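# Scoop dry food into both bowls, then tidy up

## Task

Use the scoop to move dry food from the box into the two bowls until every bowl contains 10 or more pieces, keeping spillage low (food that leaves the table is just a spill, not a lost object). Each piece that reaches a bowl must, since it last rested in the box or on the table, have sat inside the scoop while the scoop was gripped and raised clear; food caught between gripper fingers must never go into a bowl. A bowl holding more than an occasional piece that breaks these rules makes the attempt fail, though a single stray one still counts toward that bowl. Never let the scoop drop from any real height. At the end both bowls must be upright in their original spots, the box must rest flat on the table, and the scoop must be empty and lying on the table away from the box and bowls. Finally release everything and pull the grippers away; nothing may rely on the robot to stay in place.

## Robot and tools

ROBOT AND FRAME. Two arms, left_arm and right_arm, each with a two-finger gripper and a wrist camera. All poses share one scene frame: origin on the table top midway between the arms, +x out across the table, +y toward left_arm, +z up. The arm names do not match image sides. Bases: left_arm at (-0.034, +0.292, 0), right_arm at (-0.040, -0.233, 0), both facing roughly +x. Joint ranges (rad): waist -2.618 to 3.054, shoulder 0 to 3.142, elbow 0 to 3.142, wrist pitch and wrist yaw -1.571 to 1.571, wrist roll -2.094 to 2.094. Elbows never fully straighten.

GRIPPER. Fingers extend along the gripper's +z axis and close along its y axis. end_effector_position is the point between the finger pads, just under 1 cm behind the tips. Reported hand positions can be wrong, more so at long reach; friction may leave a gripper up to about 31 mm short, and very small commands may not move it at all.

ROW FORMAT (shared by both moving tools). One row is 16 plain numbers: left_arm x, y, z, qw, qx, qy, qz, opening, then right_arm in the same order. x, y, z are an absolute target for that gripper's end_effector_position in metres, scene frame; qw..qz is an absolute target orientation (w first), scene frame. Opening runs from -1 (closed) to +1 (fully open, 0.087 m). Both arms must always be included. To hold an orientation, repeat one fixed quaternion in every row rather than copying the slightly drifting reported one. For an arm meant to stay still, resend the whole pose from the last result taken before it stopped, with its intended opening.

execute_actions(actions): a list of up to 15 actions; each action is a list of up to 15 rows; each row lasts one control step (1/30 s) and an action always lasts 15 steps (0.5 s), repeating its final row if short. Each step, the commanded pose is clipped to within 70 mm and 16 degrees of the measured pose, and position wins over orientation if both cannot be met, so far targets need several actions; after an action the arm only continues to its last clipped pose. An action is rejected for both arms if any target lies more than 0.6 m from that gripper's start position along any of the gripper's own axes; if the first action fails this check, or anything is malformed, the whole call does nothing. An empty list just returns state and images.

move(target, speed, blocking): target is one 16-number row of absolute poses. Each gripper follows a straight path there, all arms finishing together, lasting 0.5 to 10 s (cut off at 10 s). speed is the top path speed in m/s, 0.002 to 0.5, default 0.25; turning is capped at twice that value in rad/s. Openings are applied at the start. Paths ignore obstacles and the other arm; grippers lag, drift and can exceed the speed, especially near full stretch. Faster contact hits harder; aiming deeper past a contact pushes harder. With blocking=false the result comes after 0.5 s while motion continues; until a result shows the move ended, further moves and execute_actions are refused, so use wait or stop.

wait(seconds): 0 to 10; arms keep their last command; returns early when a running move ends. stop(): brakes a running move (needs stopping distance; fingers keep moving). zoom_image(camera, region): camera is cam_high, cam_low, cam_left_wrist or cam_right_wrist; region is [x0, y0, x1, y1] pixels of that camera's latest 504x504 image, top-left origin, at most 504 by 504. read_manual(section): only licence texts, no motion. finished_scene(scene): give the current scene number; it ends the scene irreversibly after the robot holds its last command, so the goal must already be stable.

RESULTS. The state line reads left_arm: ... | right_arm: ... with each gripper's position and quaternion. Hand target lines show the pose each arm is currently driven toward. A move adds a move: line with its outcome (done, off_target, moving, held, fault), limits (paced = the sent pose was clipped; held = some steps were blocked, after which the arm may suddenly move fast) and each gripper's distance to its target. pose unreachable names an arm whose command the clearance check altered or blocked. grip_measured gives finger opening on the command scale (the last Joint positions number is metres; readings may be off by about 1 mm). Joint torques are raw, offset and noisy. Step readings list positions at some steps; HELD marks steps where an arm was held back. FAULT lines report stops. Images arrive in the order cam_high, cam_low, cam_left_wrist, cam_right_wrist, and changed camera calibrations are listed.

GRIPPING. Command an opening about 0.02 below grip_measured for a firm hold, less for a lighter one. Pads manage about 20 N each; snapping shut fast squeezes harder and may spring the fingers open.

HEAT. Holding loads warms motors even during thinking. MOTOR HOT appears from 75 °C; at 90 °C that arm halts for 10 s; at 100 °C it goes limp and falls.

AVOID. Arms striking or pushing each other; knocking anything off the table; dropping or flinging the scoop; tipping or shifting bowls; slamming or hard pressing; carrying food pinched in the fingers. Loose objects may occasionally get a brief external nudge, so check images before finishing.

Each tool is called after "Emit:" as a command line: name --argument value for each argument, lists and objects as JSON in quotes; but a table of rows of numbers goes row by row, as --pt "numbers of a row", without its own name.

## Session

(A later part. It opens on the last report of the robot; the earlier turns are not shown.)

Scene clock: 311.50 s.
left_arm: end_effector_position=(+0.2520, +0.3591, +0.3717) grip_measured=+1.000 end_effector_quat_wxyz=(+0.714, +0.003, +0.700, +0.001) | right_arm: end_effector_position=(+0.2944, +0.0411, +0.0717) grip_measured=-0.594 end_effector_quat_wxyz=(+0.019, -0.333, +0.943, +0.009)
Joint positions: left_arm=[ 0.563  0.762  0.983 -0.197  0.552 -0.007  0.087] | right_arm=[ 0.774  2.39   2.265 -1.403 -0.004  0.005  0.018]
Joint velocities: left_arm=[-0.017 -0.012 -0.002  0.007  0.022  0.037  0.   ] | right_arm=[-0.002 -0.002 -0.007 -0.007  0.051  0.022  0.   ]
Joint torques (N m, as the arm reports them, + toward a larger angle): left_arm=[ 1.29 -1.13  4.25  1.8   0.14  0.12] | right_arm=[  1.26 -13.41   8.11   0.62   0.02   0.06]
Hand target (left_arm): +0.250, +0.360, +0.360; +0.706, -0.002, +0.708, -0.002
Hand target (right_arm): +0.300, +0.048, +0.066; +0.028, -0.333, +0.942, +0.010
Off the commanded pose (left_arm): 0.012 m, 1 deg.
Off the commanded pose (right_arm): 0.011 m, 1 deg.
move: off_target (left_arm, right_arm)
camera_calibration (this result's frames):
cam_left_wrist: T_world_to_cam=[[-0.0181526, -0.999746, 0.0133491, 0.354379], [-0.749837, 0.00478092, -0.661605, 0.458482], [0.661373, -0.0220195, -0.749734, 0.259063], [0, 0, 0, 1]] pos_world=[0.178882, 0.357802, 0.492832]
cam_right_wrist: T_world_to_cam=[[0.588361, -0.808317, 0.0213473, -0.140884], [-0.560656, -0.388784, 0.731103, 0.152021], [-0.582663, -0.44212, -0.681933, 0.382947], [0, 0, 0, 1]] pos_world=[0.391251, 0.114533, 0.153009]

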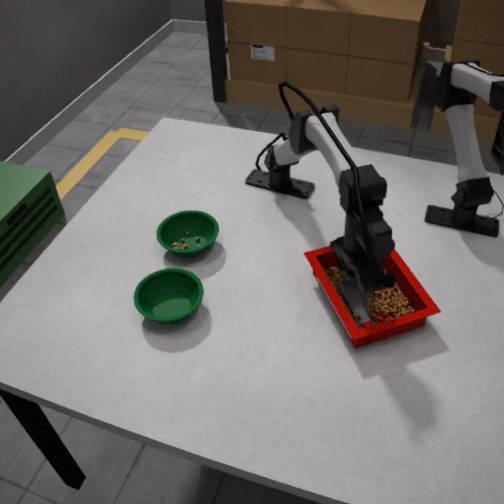

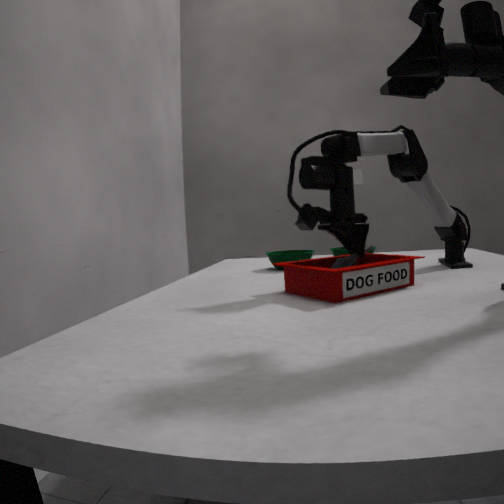

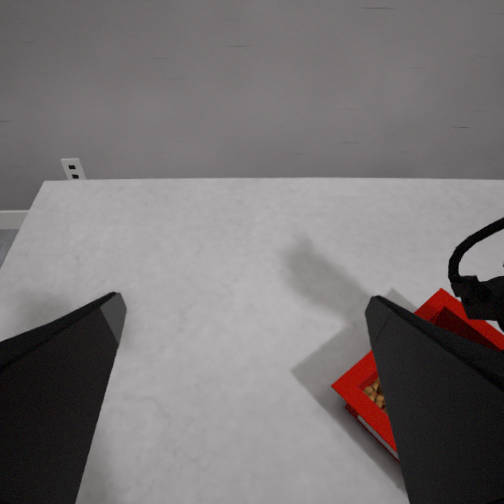

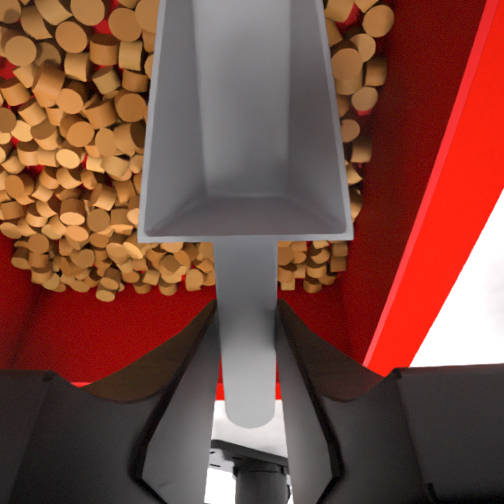

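Emit:
move --target '[0.25,0.36,0.36,0.706,-0.002,0.708,-0.002,1, 0.290,0.040,0.125,0.0272,-0.3334,0.9424,0.0096,-0.62]' --speed 0.06

Emit:
move --target '[0.25,0.36,0.36,0.706,-0.002,0.708,-0.002,1, 0.240,0.094,0.12,0.0272,-0.3334,0.9424,0.0096,-0.62]' --speed 0.08

Emit:
move --target '[0.25,0.36,0.36,0.706,-0.002,0.708,-0.002,1, 0.246,0.099,0.069,0.0272,-0.3334,0.9424,0.0096,-0.62]' --speed 0.04

Emit:
zoom_image --camera "cam_high" --region '[280, 180, 450, 350]'

Scene clock: 334.40 s.
left_arm: end_effector_position=(+0.2520, +0.3591, +0.3717) grip_measured=+1.000 end_effector_quat_wxyz=(+0.714, +0.003, +0.700, +0.001) | right_arm: end_effector_position=(+0.2896, +0.0372, +0.1078) grip_measured=-0.594 end_effector_quat_wxyz=(+0.021, -0.333, +0.943, +0.009)
Joint positions: left_arm=[ 0.563  0.762  0.983 -0.197  0.552 -0.007  0.087] | right_arm=[ 0.774  2.39   2.411 -1.547 -0.004  0.005  0.018]
Joint velocities: left_arm=[ 0.002 -0.012 -0.012 -0.007  0.037 -0.022  0.   ] | right_arm=[-0.022 -0.007  0.002 -0.007  0.007 -0.022 -0.   ]
Joint torques (N m, as the arm reports them, + toward a larger angle): left_arm=[ 1.35 -1.25  4.26  1.72  0.2   0.14] | right_arm=[  1.22 -18.02   7.82   0.38   0.02   0.06]
Hand target (left_arm): +0.250, +0.360, +0.360; +0.706, -0.002, +0.708, -0.002
Hand target (right_arm): +0.290, +0.040, +0.125; +0.041, -0.333, +0.942, +0.015
Off the commanded pose (left_arm): 0.012 m, 1 deg.
Off the commanded pose (right_arm): 0.017 m, 1 deg.
joint sent to its limit (right arm) — the command would take joint 4 (wrist pitch) past its lower limit, so that joint was sent only as far as its limit.
move: off_target (left_arm, right_arm)
camera_calibration (this result's frames):
cam_left_wrist: T_world_to_cam=[[-0.0181526, -0.999746, 0.0133491, 0.354379], [-0.749837, 0.00478092, -0.661605, 0.458482], [0.661373, -0.0220195, -0.749734, 0.259063], [0, 0, 0, 1]] pos_world=[0.178882, 0.357802, 0.492832]
cam_right_wrist: T_world_to_cam=[[0.588317, -0.808353, 0.0211998, -0.141968], [-0.562167, -0.390017, 0.729284, 0.122084], [-0.58125, -0.440968, -0.683883, 0.402766], [0, 0, 0, 1]] pos_world=[0.386262, 0.110462, 0.189421]

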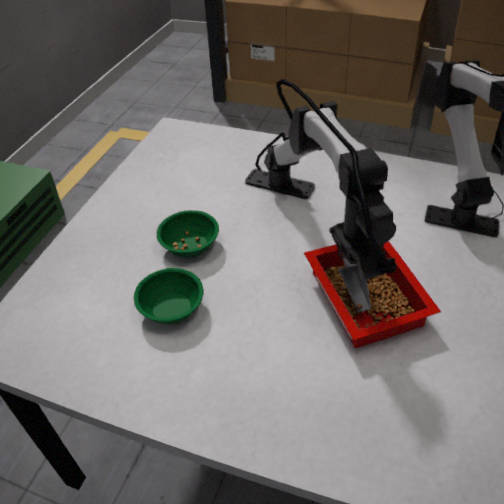

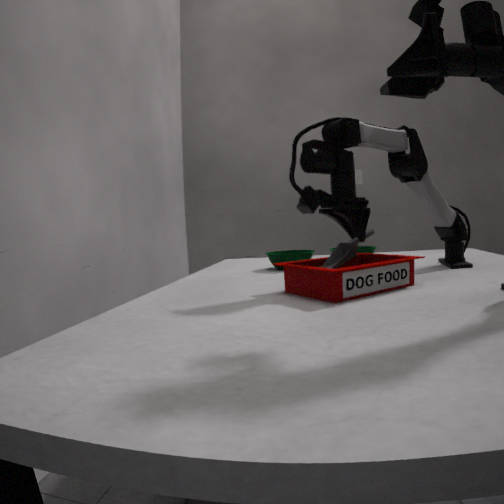

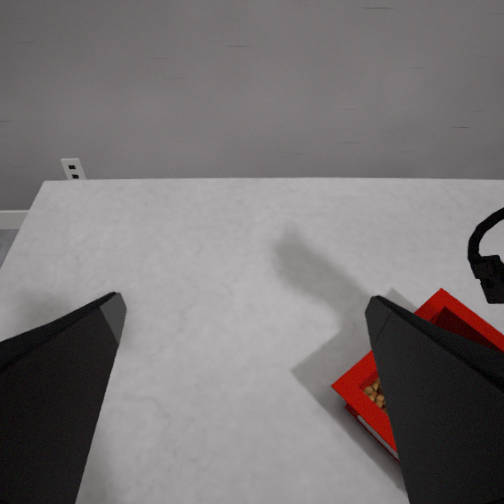

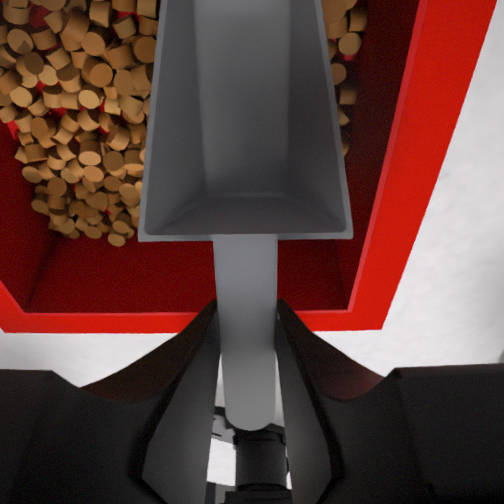

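Scene clock: 335.70 s.
left_arm: end_effector_position=(+0.2520, +0.3591, +0.3717) grip_measured=+1.000 end_effector_quat_wxyz=(+0.714, +0.003, +0.700, +0.001) | right_arm: end_effector_position=(+0.2376, +0.0908, +0.1078) grip_measured=-0.594 end_effector_quat_wxyz=(+0.019, -0.338, +0.941, +0.012)
Joint positions: left_arm=[ 0.563  0.762  0.983 -0.197  0.552 -0.007  0.087] | right_arm=[ 0.935  2.39   2.411 -1.548 -0.002  0.156  0.018]
Joint velocities: left_arm=[-0.007 -0.002  0.007 -0.037  0.066 -0.022  0.   ] | right_arm=[-0.012 -0.012  0.007 -0.007  0.037 -0.095 -0.001]
Joint torques (N m, as the arm reports them, + toward a larger angle): left_arm=[ 1.48 -1.32  4.1   1.72  0.24  0.09] | right_arm=[  1.1  -16.9    7.96   0.41   0.12   0.1 ]
Hand target (left_arm): +0.250, +0.360, +0.360; +0.706, -0.002, +0.708, -0.002
Hand target (right_arm): +0.239, +0.093, +0.120; +0.035, -0.333, +0.942, +0.015
Off the commanded pose (left_arm): 0.012 m, 1 deg.
Off the commanded pose (right_arm): 0.013 m, 1 deg.
joint sent to its limit (right arm) — the command would take joint 4 (wrist pitch) past its lower limit, so that joint was sent only as far as its limit.
move: off_target (left_arm, right_arm)
camera_calibration (this result's frames):
cam_left_wrist: T_world_to_cam=[[-0.0181526, -0.999746, 0.0133491, 0.354379], [-0.749837, 0.00478092, -0.661605, 0.458482], [0.661373, -0.0220195, -0.749734, 0.259063], [0, 0, 0, 1]] pos_world=[0.178882, 0.357802, 0.492832]
cam_right_wrist: T_world_to_cam=[[0.596478, -0.802473, 0.0158855, -0.0700256], [-0.554562, -0.397736, 0.730936, 0.11242], [-0.580237, -0.444796, -0.682262, 0.396157], [0, 0, 0, 1]] pos_world=[0.333978, 0.164729, 0.189223]

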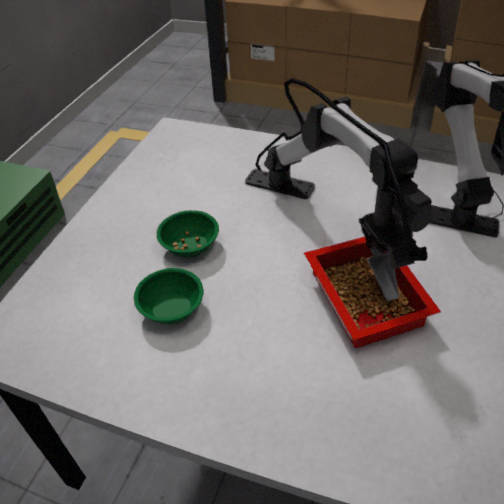

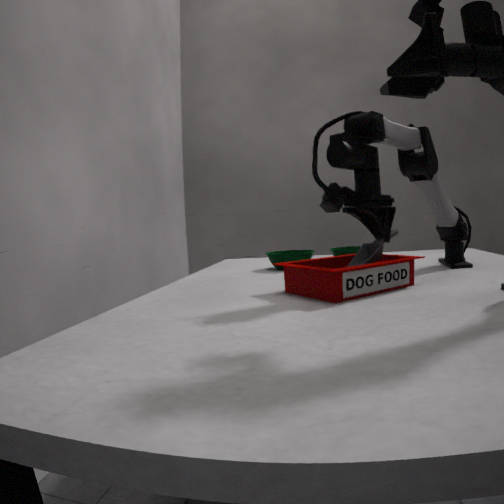

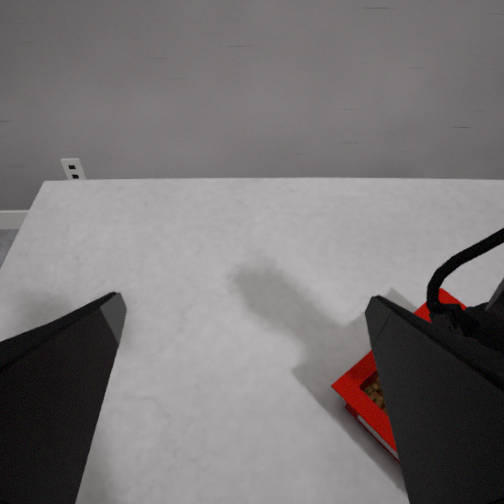

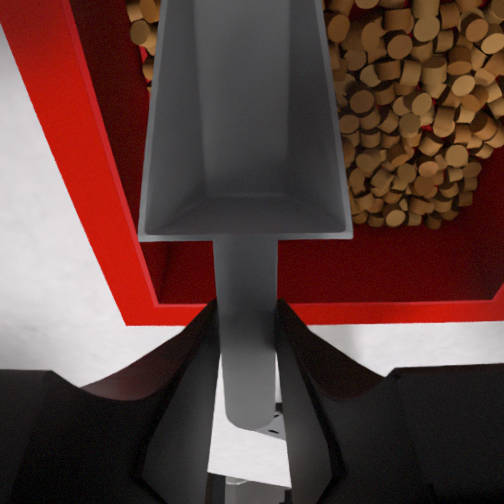

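Scene clock: 337.07 s.
left_arm: end_effector_position=(+0.2520, +0.3591, +0.3717) grip_measured=+1.000 end_effector_quat_wxyz=(+0.714, +0.003, +0.700, +0.001) | right_arm: end_effector_position=(+0.2477, +0.1008, +0.0775) grip_measured=-0.594 end_effector_quat_wxyz=(+0.034, -0.337, +0.941, +0.017)
Joint positions: left_arm=[ 0.563  0.762  0.983 -0.197  0.552 -0.007  0.087] | right_arm=[ 0.935  2.39   2.292 -1.396  0.002  0.157  0.018]
Joint velocities: left_arm=[-0.002 -0.002  0.007  0.007  0.022  0.022  0.   ] | right_arm=[ 0.007  0.002 -0.017  0.022  0.007  0.066 -0.002]
Joint torques (N m, as the arm reports them, + toward a larger angle): left_arm=[ 1.09 -1.14  4.11  1.75  0.14  0.07] | right_arm=[  1.   -15.15   4.25   0.59   0.07   0.12]
Hand target (left_arm): +0.250, +0.360, +0.360; +0.706, -0.002, +0.708, -0.002
Hand target (right_arm): +0.246, +0.099, +0.069; +0.027, -0.333, +0.942, +0.009
Off the commanded pose (left_arm): 0.012 m, 1 deg.
Off the commanded pose (right_arm): 0.009 m, 1 deg.
move: off_target (left_arm)
camera_calibration (this result's frames):
cam_left_wrist: T_world_to_cam=[[-0.0181526, -0.999746, 0.0133491, 0.354379], [-0.749837, 0.00478092, -0.661605, 0.458482], [0.661373, -0.0220195, -0.749734, 0.259063], [0, 0, 0, 1]] pos_world=[0.178882, 0.357802, 0.492832]
cam_right_wrist: T_world_to_cam=[[0.594639, -0.803871, 0.0139635, -0.0666817], [-0.573396, -0.41185, 0.708235, 0.152033], [-0.563579, -0.429151, -0.705839, 0.381864], [0, 0, 0, 1]] pos_world=[0.342037, 0.172889, 0.16279]

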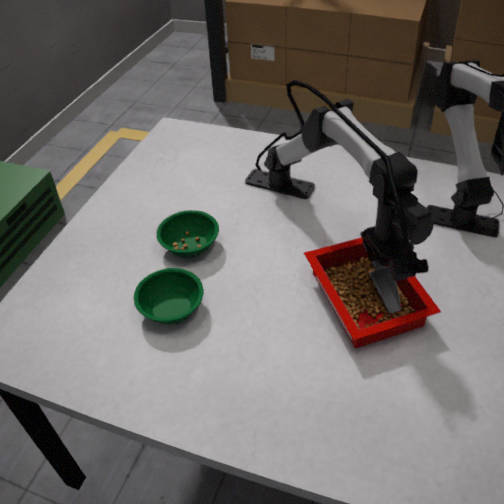

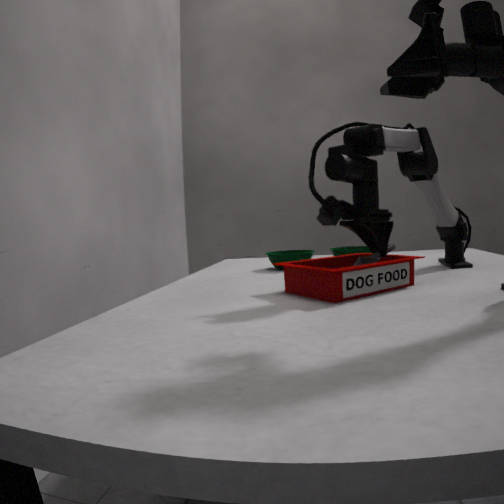

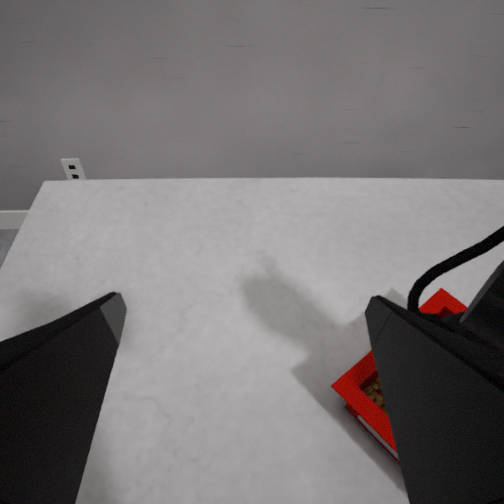

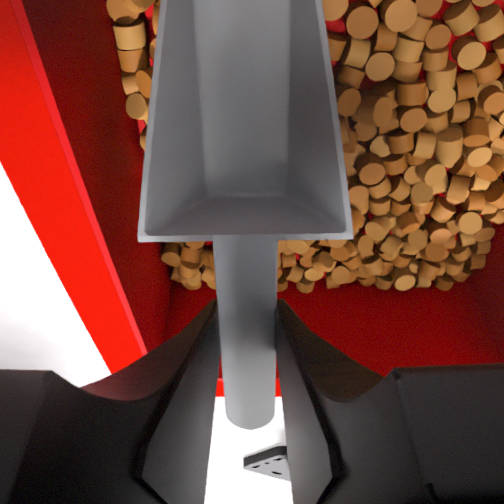

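Region (280, 180, 450, 350) of cam_high's 504x504 image, scaled by 2.965, with more detail than that image has.

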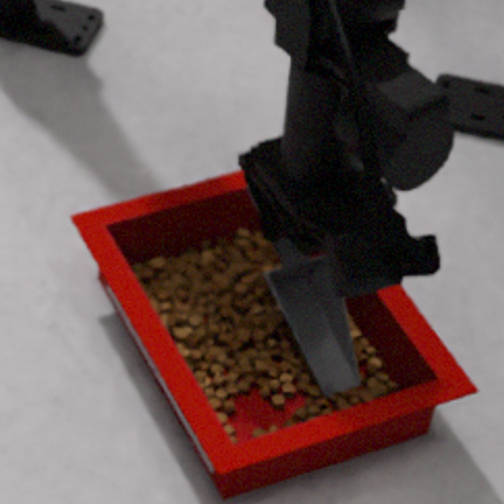

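Emit:
move --target '[0.25,0.36,0.36,0.706,-0.002,0.708,-0.002,1, 0.266,0.106,0.062,0.0272,-0.3334,0.9424,0.0096,-0.62]' --speed 0.025

Emit:
zoom_image --camera "cam_high" --region '[280, 180, 450, 350]'

Scene clock: 350.90 s.
left_arm: end_effector_position=(+0.2520, +0.3591, +0.3717) grip_measured=+1.000 end_effector_quat_wxyz=(+0.714, +0.003, +0.700, +0.001) | right_arm: end_effector_position=(+0.2595, +0.1104, +0.0657) grip_measured=-0.594 end_effector_quat_wxyz=(+0.029, -0.335, +0.942, +0.014)
Joint positions: left_arm=[ 0.563  0.762  0.983 -0.197  0.552 -0.007  0.087] | right_arm=[ 0.93   2.507  2.456 -1.454  0.002  0.156  0.018]
Joint velocities: left_arm=[ 0.002  0.007 -0.002 -0.022 -0.051  0.022  0.   ] | right_arm=[-0.012 -0.007 -0.012 -0.066 -0.037 -0.037 -0.   ]
Joint torques (N m, as the arm reports them, + toward a larger angle): left_arm=[ 1.28 -1.28  4.03  1.79  0.2   0.09] | right_arm=[ -0.2  -14.58   8.07   0.41   0.09  -0.06]
Hand target (left_arm): +0.250, +0.360, +0.360; +0.706, -0.002, +0.708, -0.002
Hand target (right_arm): +0.266, +0.106, +0.062; +0.028, -0.333, +0.942, +0.010
Off the commanded pose (left_arm): 0.012 m, 1 deg.
Off the commanded pose (right_arm): 0.009 m, 1 deg.
move: off_target (left_arm)
camera_calibration (this result's frames):
cam_left_wrist: T_world_to_cam=[[-0.0181526, -0.999746, 0.0133491, 0.354379], [-0.749837, 0.00478092, -0.661605, 0.458482], [0.661373, -0.0220195, -0.749734, 0.259063], [0, 0, 0, 1]] pos_world=[0.178882, 0.357802, 0.492832]
cam_right_wrist: T_world_to_cam=[[0.591982, -0.805784, 0.0163755, -0.0651362], [-0.569627, -0.403939, 0.715793, 0.168706], [-0.57016, -0.433065, -0.698121, 0.385931], [0, 0, 0, 1]] pos_world=[0.354701, 0.182794, 0.149734]

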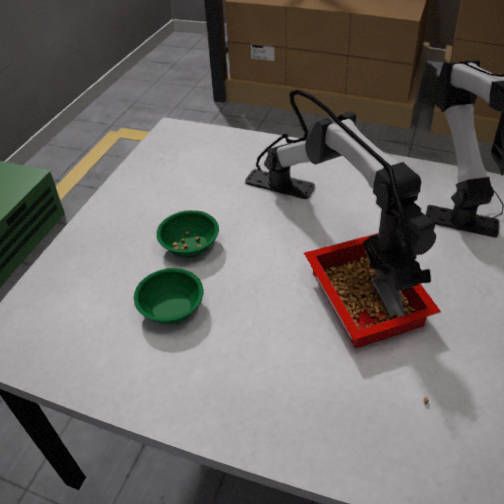

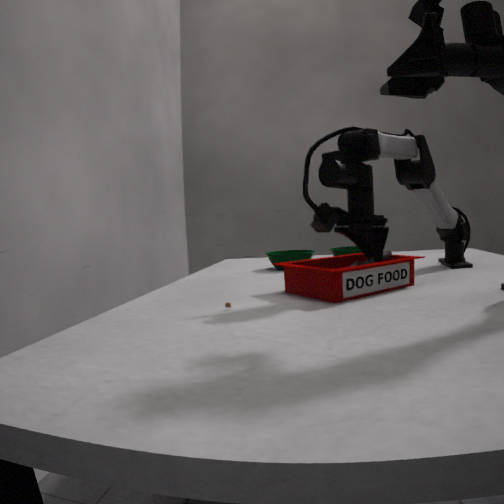

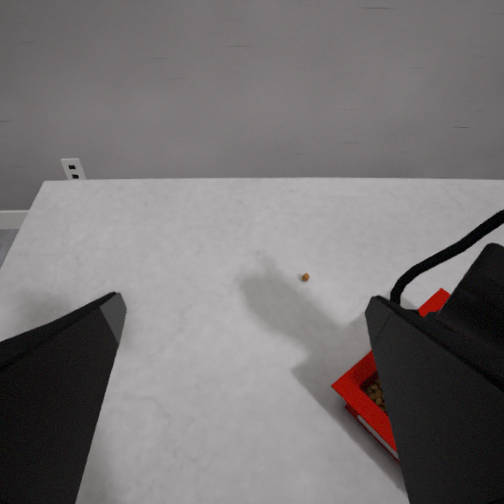

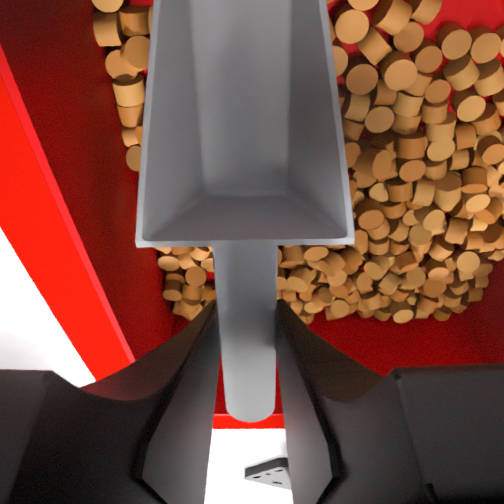

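Region (280, 180, 450, 350) of cam_high's 504x504 image, scaled by 2.965, with more detail than that image has.

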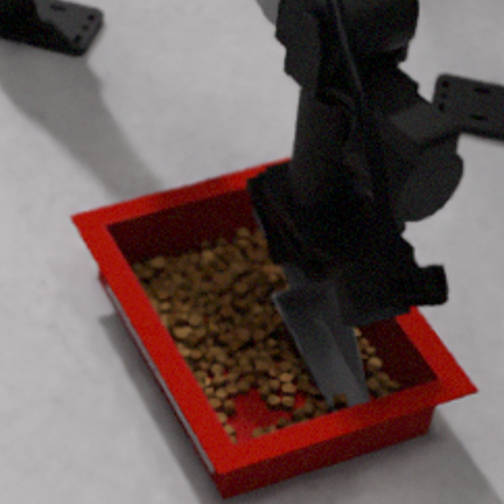

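Emit:
move --target '[0.25,0.36,0.36,0.706,-0.002,0.708,-0.002,1, 0.294,0.129,0.053,0.0683,-0.3326,0.9403,0.0241,-0.62]' --speed 0.025

Scene clock: 368.13 s.
left_arm: end_effector_position=(+0.2520, +0.3591, +0.3717) grip_measured=+1.000 end_effector_quat_wxyz=(+0.714, +0.003, +0.700, +0.001) | right_arm: end_effector_position=(+0.2829, +0.1284, +0.0563) grip_measured=-0.594 end_effector_quat_wxyz=(+0.057, -0.333, +0.941, +0.021)
Joint positions: left_arm=[ 0.563  0.762  0.983 -0.197  0.552 -0.007  0.087] | right_arm=[ 0.924  2.658  2.71  -1.502  0.017  0.154  0.018]
Joint velocities: left_arm=[-0.002 -0.007  0.002 -0.037 -0.095 -0.081  0.   ] | right_arm=[-0.012  0.027  0.066 -0.081 -0.007  0.007 -0.001]
Joint torques (N m, as the arm reports them, + toward a larger angle): left_arm=[ 1.22 -1.11  4.12  1.75  0.2   0.11] | right_arm=[ -0.23 -15.43   8.18   0.78   0.04  -0.1 ]
Hand target (left_arm): +0.250, +0.360, +0.360; +0.706, -0.002, +0.708, -0.002
Hand target (right_arm): +0.294, +0.129, +0.053; +0.070, -0.332, +0.940, +0.024
Off the commanded pose (left_arm): 0.012 m, 1 deg.
Off the commanded pose (right_arm): 0.012 m, 1 deg.
move: off_target (left_arm, right_arm)
camera_calibration (this result's frames):
cam_left_wrist: T_world_to_cam=[[-0.0181526, -0.999746, 0.0133491, 0.354379], [-0.749837, 0.00478092, -0.661605, 0.458482], [0.661373, -0.0220195, -0.749734, 0.259063], [0, 0, 0, 1]] pos_world=[0.178882, 0.357802, 0.492832]
cam_right_wrist: T_world_to_cam=[[0.586638, -0.809623, 0.019125, -0.0624424], [-0.605543, -0.42284, 0.674184, 0.211], [-0.537749, -0.407083, -0.738315, 0.390258], [0, 0, 0, 1]] pos_world=[0.374261, 0.197532, 0.147075]

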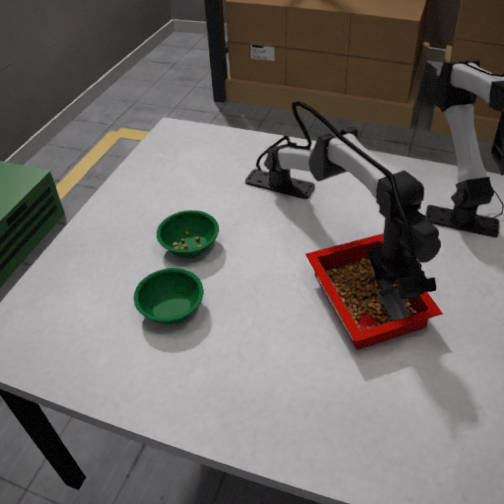

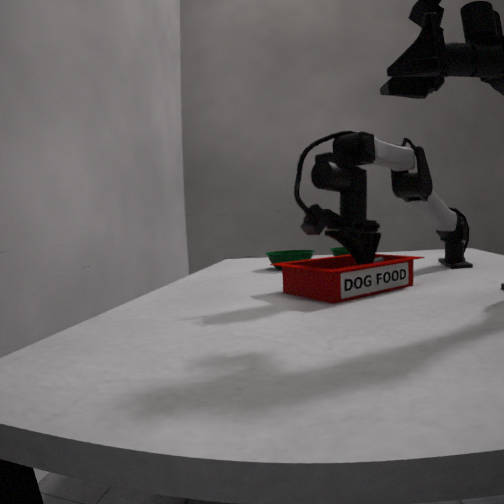

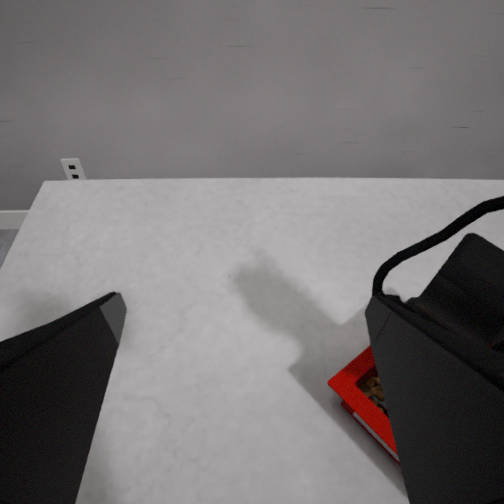

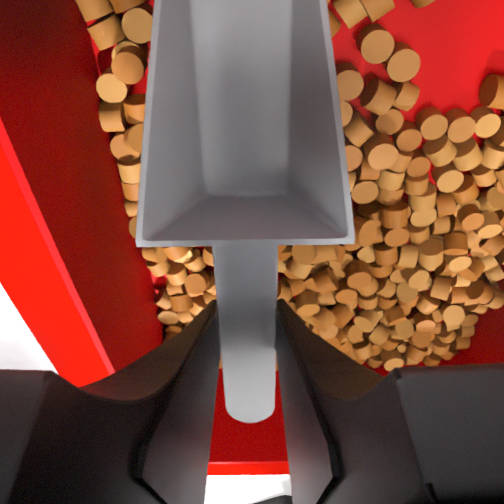

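Tilt up and lift.

Emit:
move --target '[0.25,0.36,0.36,0.706,-0.002,0.708,-0.002,1, 0.283,0.125,0.064,0.2701,-0.3195,0.9033,0.0955,-0.62]' --speed 0.06

Emit:
move --target '[0.25,0.36,0.36,0.706,-0.002,0.708,-0.002,1, 0.26,0.08,0.14,0.3857,-0.3043,0.8603,0.1364,-0.62]' --speed 0.08

Emit:
zoom_image --camera "cam_high" --region '[280, 180, 450, 350]'

Scene clock: 380.53 s.
left_arm: end_effector_position=(+0.2520, +0.3591, +0.3717) grip_measured=+1.000 end_effector_quat_wxyz=(+0.714, +0.003, +0.700, +0.001) | right_arm: end_effector_position=(+0.2830, +0.1193, +0.0550) grip_measured=-0.594 end_effector_quat_wxyz=(+0.252, -0.316, +0.910, +0.089)
Joint positions: left_arm=[ 0.563  0.762  0.983 -0.197  0.552 -0.007  0.087] | right_arm=[ 0.937  2.046  1.575 -0.565  0.088  0.154  0.018]
Joint velocities: left_arm=[ 0.012  0.002  0.002  0.051  0.007 -0.037  0.   ] | right_arm=[-0.007  0.007 -0.007 -0.051 -0.037  0.022 -0.   ]
Joint torques (N m, as the arm reports them, + toward a larger angle): left_arm=[ 1.31 -1.22  4.08  1.75  0.22  0.15] | right_arm=[  1.76 -16.16   5.36   1.51   0.2    0.  ]
Hand target (left_arm): +0.250, +0.360, +0.360; +0.706, -0.002, +0.708, -0.002
Hand target (right_arm): +0.282, +0.124, +0.064; +0.270, -0.319, +0.904, +0.094
Off the commanded pose (left_arm): 0.012 m, 1 deg.
Off the commanded pose (right_arm): 0.011 m, 2 deg.
move: off_target (left_arm, right_arm)
camera_calibration (this result's frames):
cam_left_wrist: T_world_to_cam=[[-0.0181526, -0.999746, 0.0133491, 0.354379], [-0.749837, 0.00478092, -0.661605, 0.458482], [0.661373, -0.0220195, -0.749734, 0.259063], [0, 0, 0, 1]] pos_world=[0.178882, 0.357802, 0.492832]
cam_right_wrist: T_world_to_cam=[[0.575939, -0.817474, -0.0055233, -0.0645835], [-0.774393, -0.547726, 0.316719, 0.290469], [-0.261935, -0.178134, -0.948503, 0.291904], [0, 0, 0, 1]] pos_world=[0.338593, 0.1583, 0.184518]

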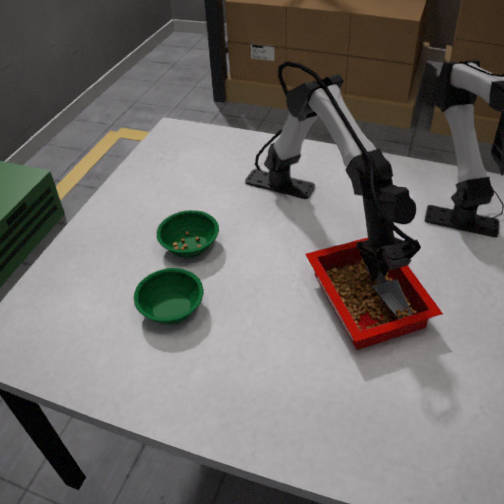

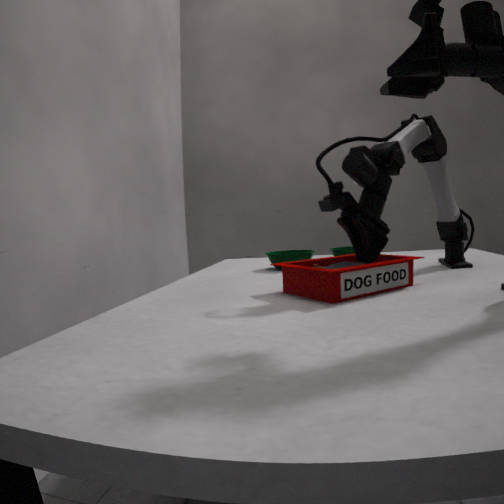

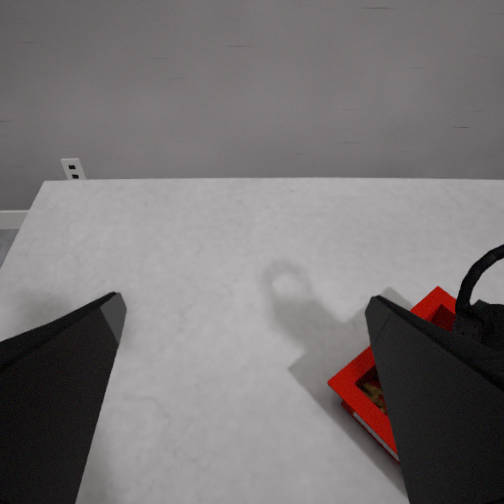

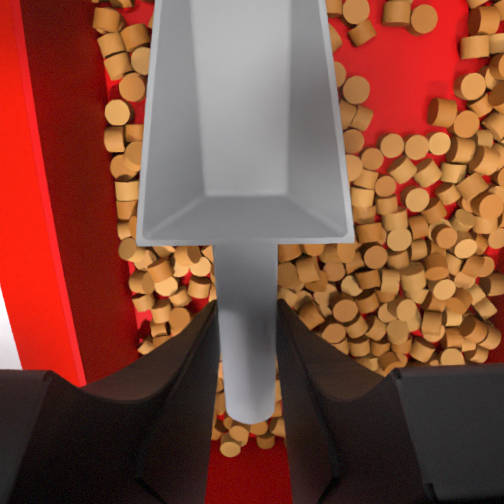

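Scene clock: 382.80 s.
left_arm: end_effector_position=(+0.2520, +0.3591, +0.3717) grip_measured=+1.000 end_effector_quat_wxyz=(+0.714, +0.003, +0.700, +0.001) | right_arm: end_effector_position=(+0.2568, +0.0814, +0.1336) grip_measured=-0.594 end_effector_quat_wxyz=(+0.368, -0.306, +0.868, +0.136)
Joint positions: left_arm=[ 0.563  0.762  0.983 -0.197  0.552 -0.007  0.087] | right_arm=[ 0.937  1.622  1.221 -0.371  0.112  0.122  0.018]
Joint velocities: left_arm=[ 0.007 -0.007  0.002 -0.066 -0.051  0.022  0.   ] | right_arm=[-0.012 -0.012  0.012  0.037 -0.007 -0.007  0.   ]
Joint torques (N m, as the arm reports them, + toward a larger angle): left_arm=[ 1.46 -1.21  4.06  1.77  0.17  0.1 ] | right_arm=[  0.5  -11.63   5.63   1.9    0.19  -0.1 ]
Hand target (left_arm): +0.250, +0.360, +0.360; +0.706, -0.002, +0.708, -0.002
Hand target (right_arm): +0.260, +0.079, +0.140; +0.385, -0.304, +0.861, +0.136
Off the commanded pose (left_arm): 0.012 m, 1 deg.
Off the commanded pose (right_arm): 0.007 m, 2 deg.
move: off_target (left_arm)
camera_calibration (this result's frames):
cam_left_wrist: T_world_to_cam=[[-0.0181526, -0.999746, 0.0133491, 0.354379], [-0.749837, 0.00478092, -0.661605, 0.458482], [0.661373, -0.0220195, -0.749734, 0.259063], [0, 0, 0, 1]] pos_world=[0.178882, 0.357802, 0.492832]
cam_right_wrist: T_world_to_cam=[[0.587778, -0.808577, -0.026854, -0.0809684], [-0.806544, -0.588251, 0.058719, 0.270546], [-0.0632757, -0.0128548, -0.997913, 0.294941], [0, 0, 0, 1]] pos_world=[0.284461, 0.0974711, 0.276265]

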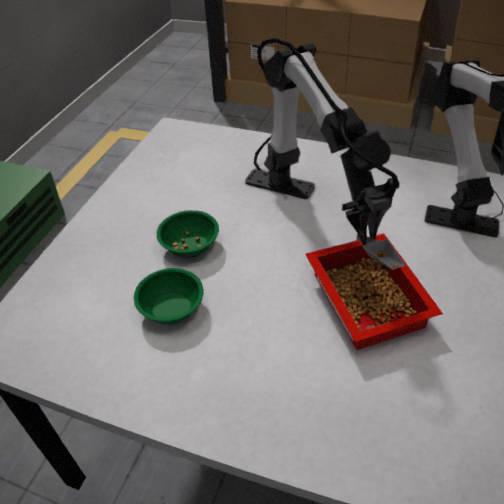

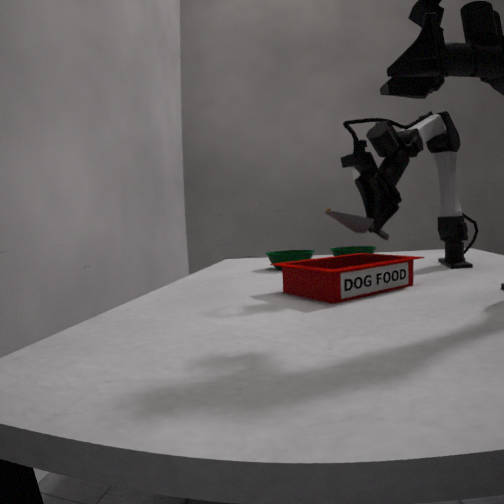

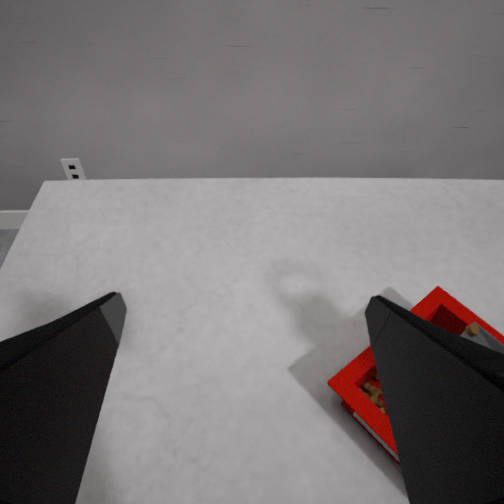

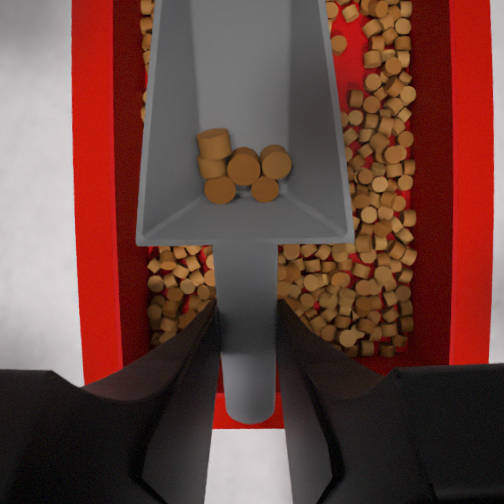

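Region (280, 180, 450, 350) of cam_high's 504x504 image, scaled by 2.965, with more detail than that image has.

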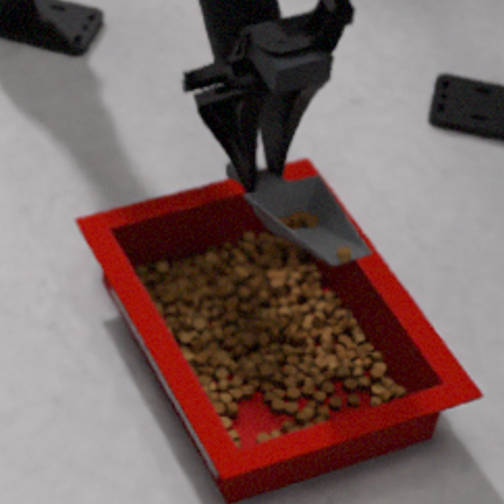

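Emit:
move --target '[0.25,0.36,0.36,0.706,-0.002,0.708,-0.002,1, 0.26,0.08,0.14,0.4587,-0.2919,0.8253,0.1623,-0.62]' --speed 0.1

Emit:
move --target '[0.25,0.36,0.36,0.706,-0.002,0.708,-0.002,1, 0.34,-0.305,0.14,0.4465,0.0848,0.8898,-0.0426,-0.62]' --speed 0.12

Scene clock: 404.73 s.
left_arm: end_effector_position=(+0.2520, +0.3591, +0.3717) grip_measured=+1.000 end_effector_quat_wxyz=(+0.714, +0.003, +0.700, +0.001) | right_arm: end_effector_position=(+0.2607, +0.0773, +0.1311) grip_measured=-0.594 end_effector_quat_wxyz=(+0.439, -0.289, +0.836, +0.157)
Joint positions: left_arm=[ 0.563  0.762  0.983 -0.197  0.552 -0.007  0.087] | right_arm=[ 0.937  1.529  1.006 -0.085  0.14   0.107  0.018]
Joint velocities: left_arm=[-0.012  0.002  0.002  0.007 -0.022  0.037  0.   ] | right_arm=[-0.007 -0.002 -0.012  0.037  0.095 -0.022 -0.001]
Joint torques (N m, as the arm reports them, + toward a larger angle): left_arm=[ 1.29 -1.16  4.36  1.72  0.2   0.14] | right_arm=[  1.57 -10.75   5.82   2.04   0.17  -0.1 ]
Hand target (left_arm): +0.250, +0.360, +0.360; +0.706, -0.002, +0.708, -0.002
Hand target (right_arm): +0.260, +0.080, +0.140; +0.458, -0.291, +0.825, +0.162
Off the commanded pose (left_arm): 0.012 m, 1 deg.
Off the commanded pose (right_arm): 0.009 m, 3 deg.
move: off_target (left_arm, right_arm)
camera_calibration (this result's frames):
cam_left_wrist: T_world_to_cam=[[-0.0181526, -0.999746, 0.0133491, 0.354379], [-0.749837, 0.00478092, -0.661605, 0.458482], [0.661373, -0.0220195, -0.749734, 0.259063], [0, 0, 0, 1]] pos_world=[0.178882, 0.357802, 0.492832]
cam_right_wrist: T_world_to_cam=[[0.581214, -0.813036, -0.0340925, -0.0836087], [-0.811042, -0.575356, -0.105714, 0.293092], [0.0663336, 0.0890927, -0.993812, 0.250467], [0, 0, 0, 1]] pos_world=[0.26969, 0.0783406, 0.27705]

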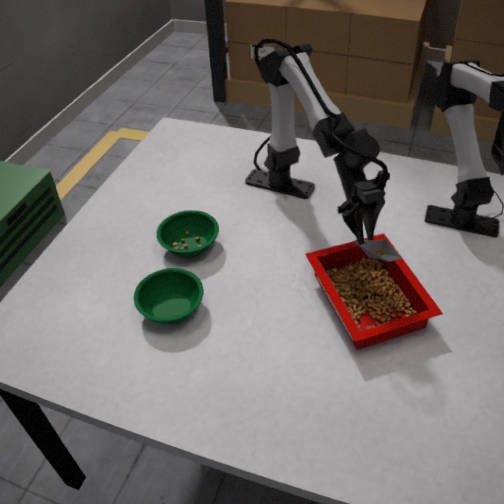

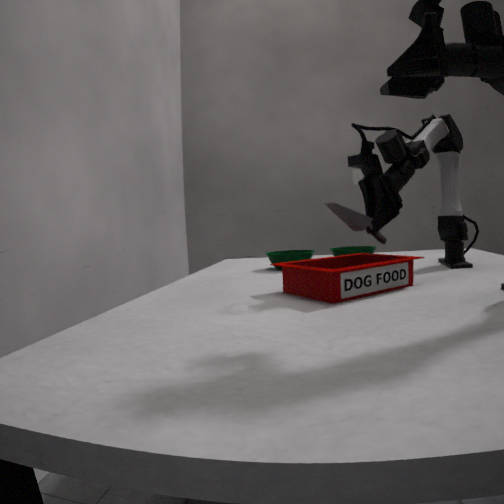

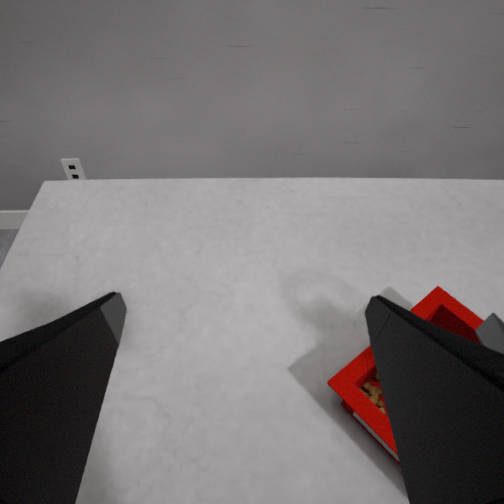

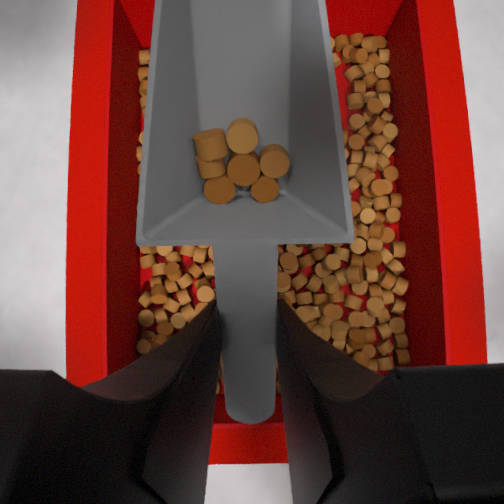

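Scene clock: 408.67 s.
left_arm: end_effector_position=(+0.2520, +0.3591, +0.3717) grip_measured=+1.000 end_effector_quat_wxyz=(+0.714, +0.003, +0.700, +0.001) | right_arm: end_effector_position=(+0.3333, -0.2993, +0.1255) grip_measured=-0.594 end_effector_quat_wxyz=(+0.425, +0.088, +0.900, -0.045)
Joint positions: left_arm=[ 0.563  0.762  0.983 -0.197  0.552 -0.007  0.087] | right_arm=[-0.074  1.369  0.904 -0.223  0.031  0.016  0.018]
Joint velocities: left_arm=[-0.032  0.002 -0.002 -0.022 -0.007 -0.022  0.   ] | right_arm=[ 0.002 -0.012 -0.007  0.022 -0.081  0.007 -0.001]
Joint torques (N m, as the arm reports them, + toward a larger angle): left_arm=[ 1.21 -1.23  4.15  1.73  0.17  0.14] | right_arm=[ 0.12 -5.72 10.01  1.85 -0.14 -0.07]
Hand target (left_arm): +0.250, +0.360, +0.360; +0.706, -0.002, +0.708, -0.002
Hand target (right_arm): +0.345, -0.303, +0.140; +0.446, +0.083, +0.890, -0.046
Off the commanded pose (left_arm): 0.012 m, 1 deg.
Off the commanded pose (right_arm): 0.017 m, 3 deg.
move: off_target (left_arm, right_arm)
camera_calibration (this result's frames):
cam_left_wrist: T_world_to_cam=[[-0.0181526, -0.999746, 0.0133491, 0.354379], [-0.749837, 0.00478092, -0.661605, 0.458482], [0.661373, -0.0220195, -0.749734, 0.259063], [0, 0, 0, 1]] pos_world=[0.178882, 0.357802, 0.492832]
cam_right_wrist: T_world_to_cam=[[-0.247256, -0.968853, -0.0137127, -0.205264], [-0.968674, 0.247498, -0.0203573, 0.422871], [0.0231171, 0.00824965, -0.999699, 0.264575], [0, 0, 0, 1]] pos_world=[0.352755, -0.305713, 0.270289]

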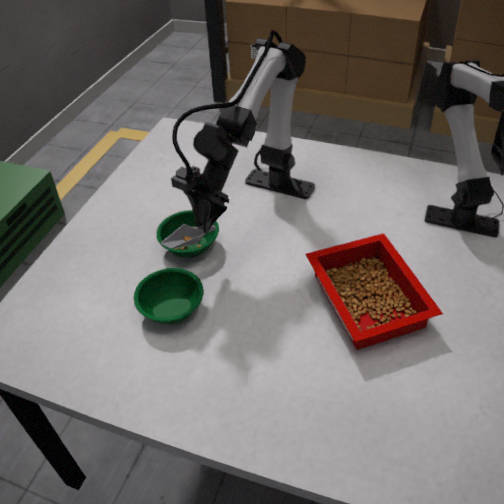

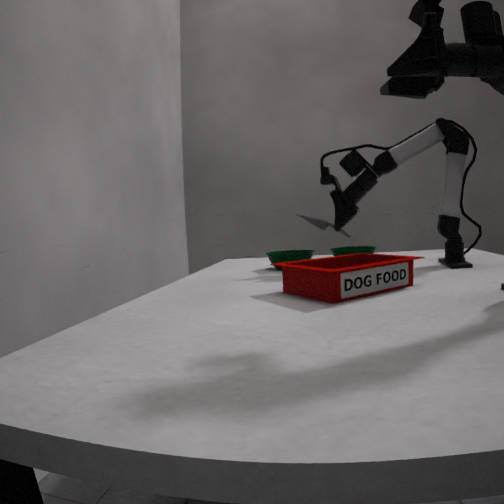

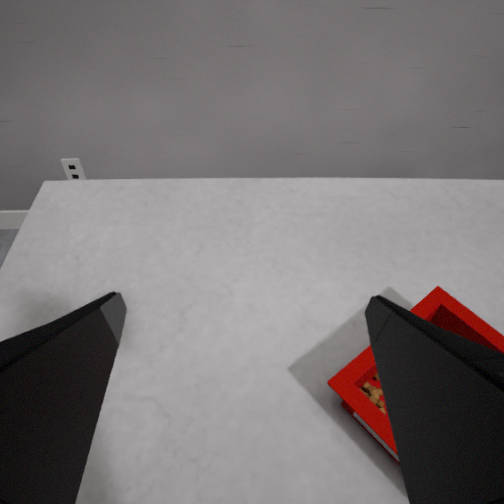

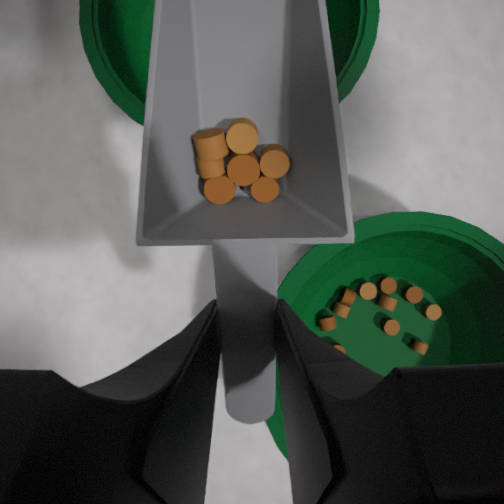

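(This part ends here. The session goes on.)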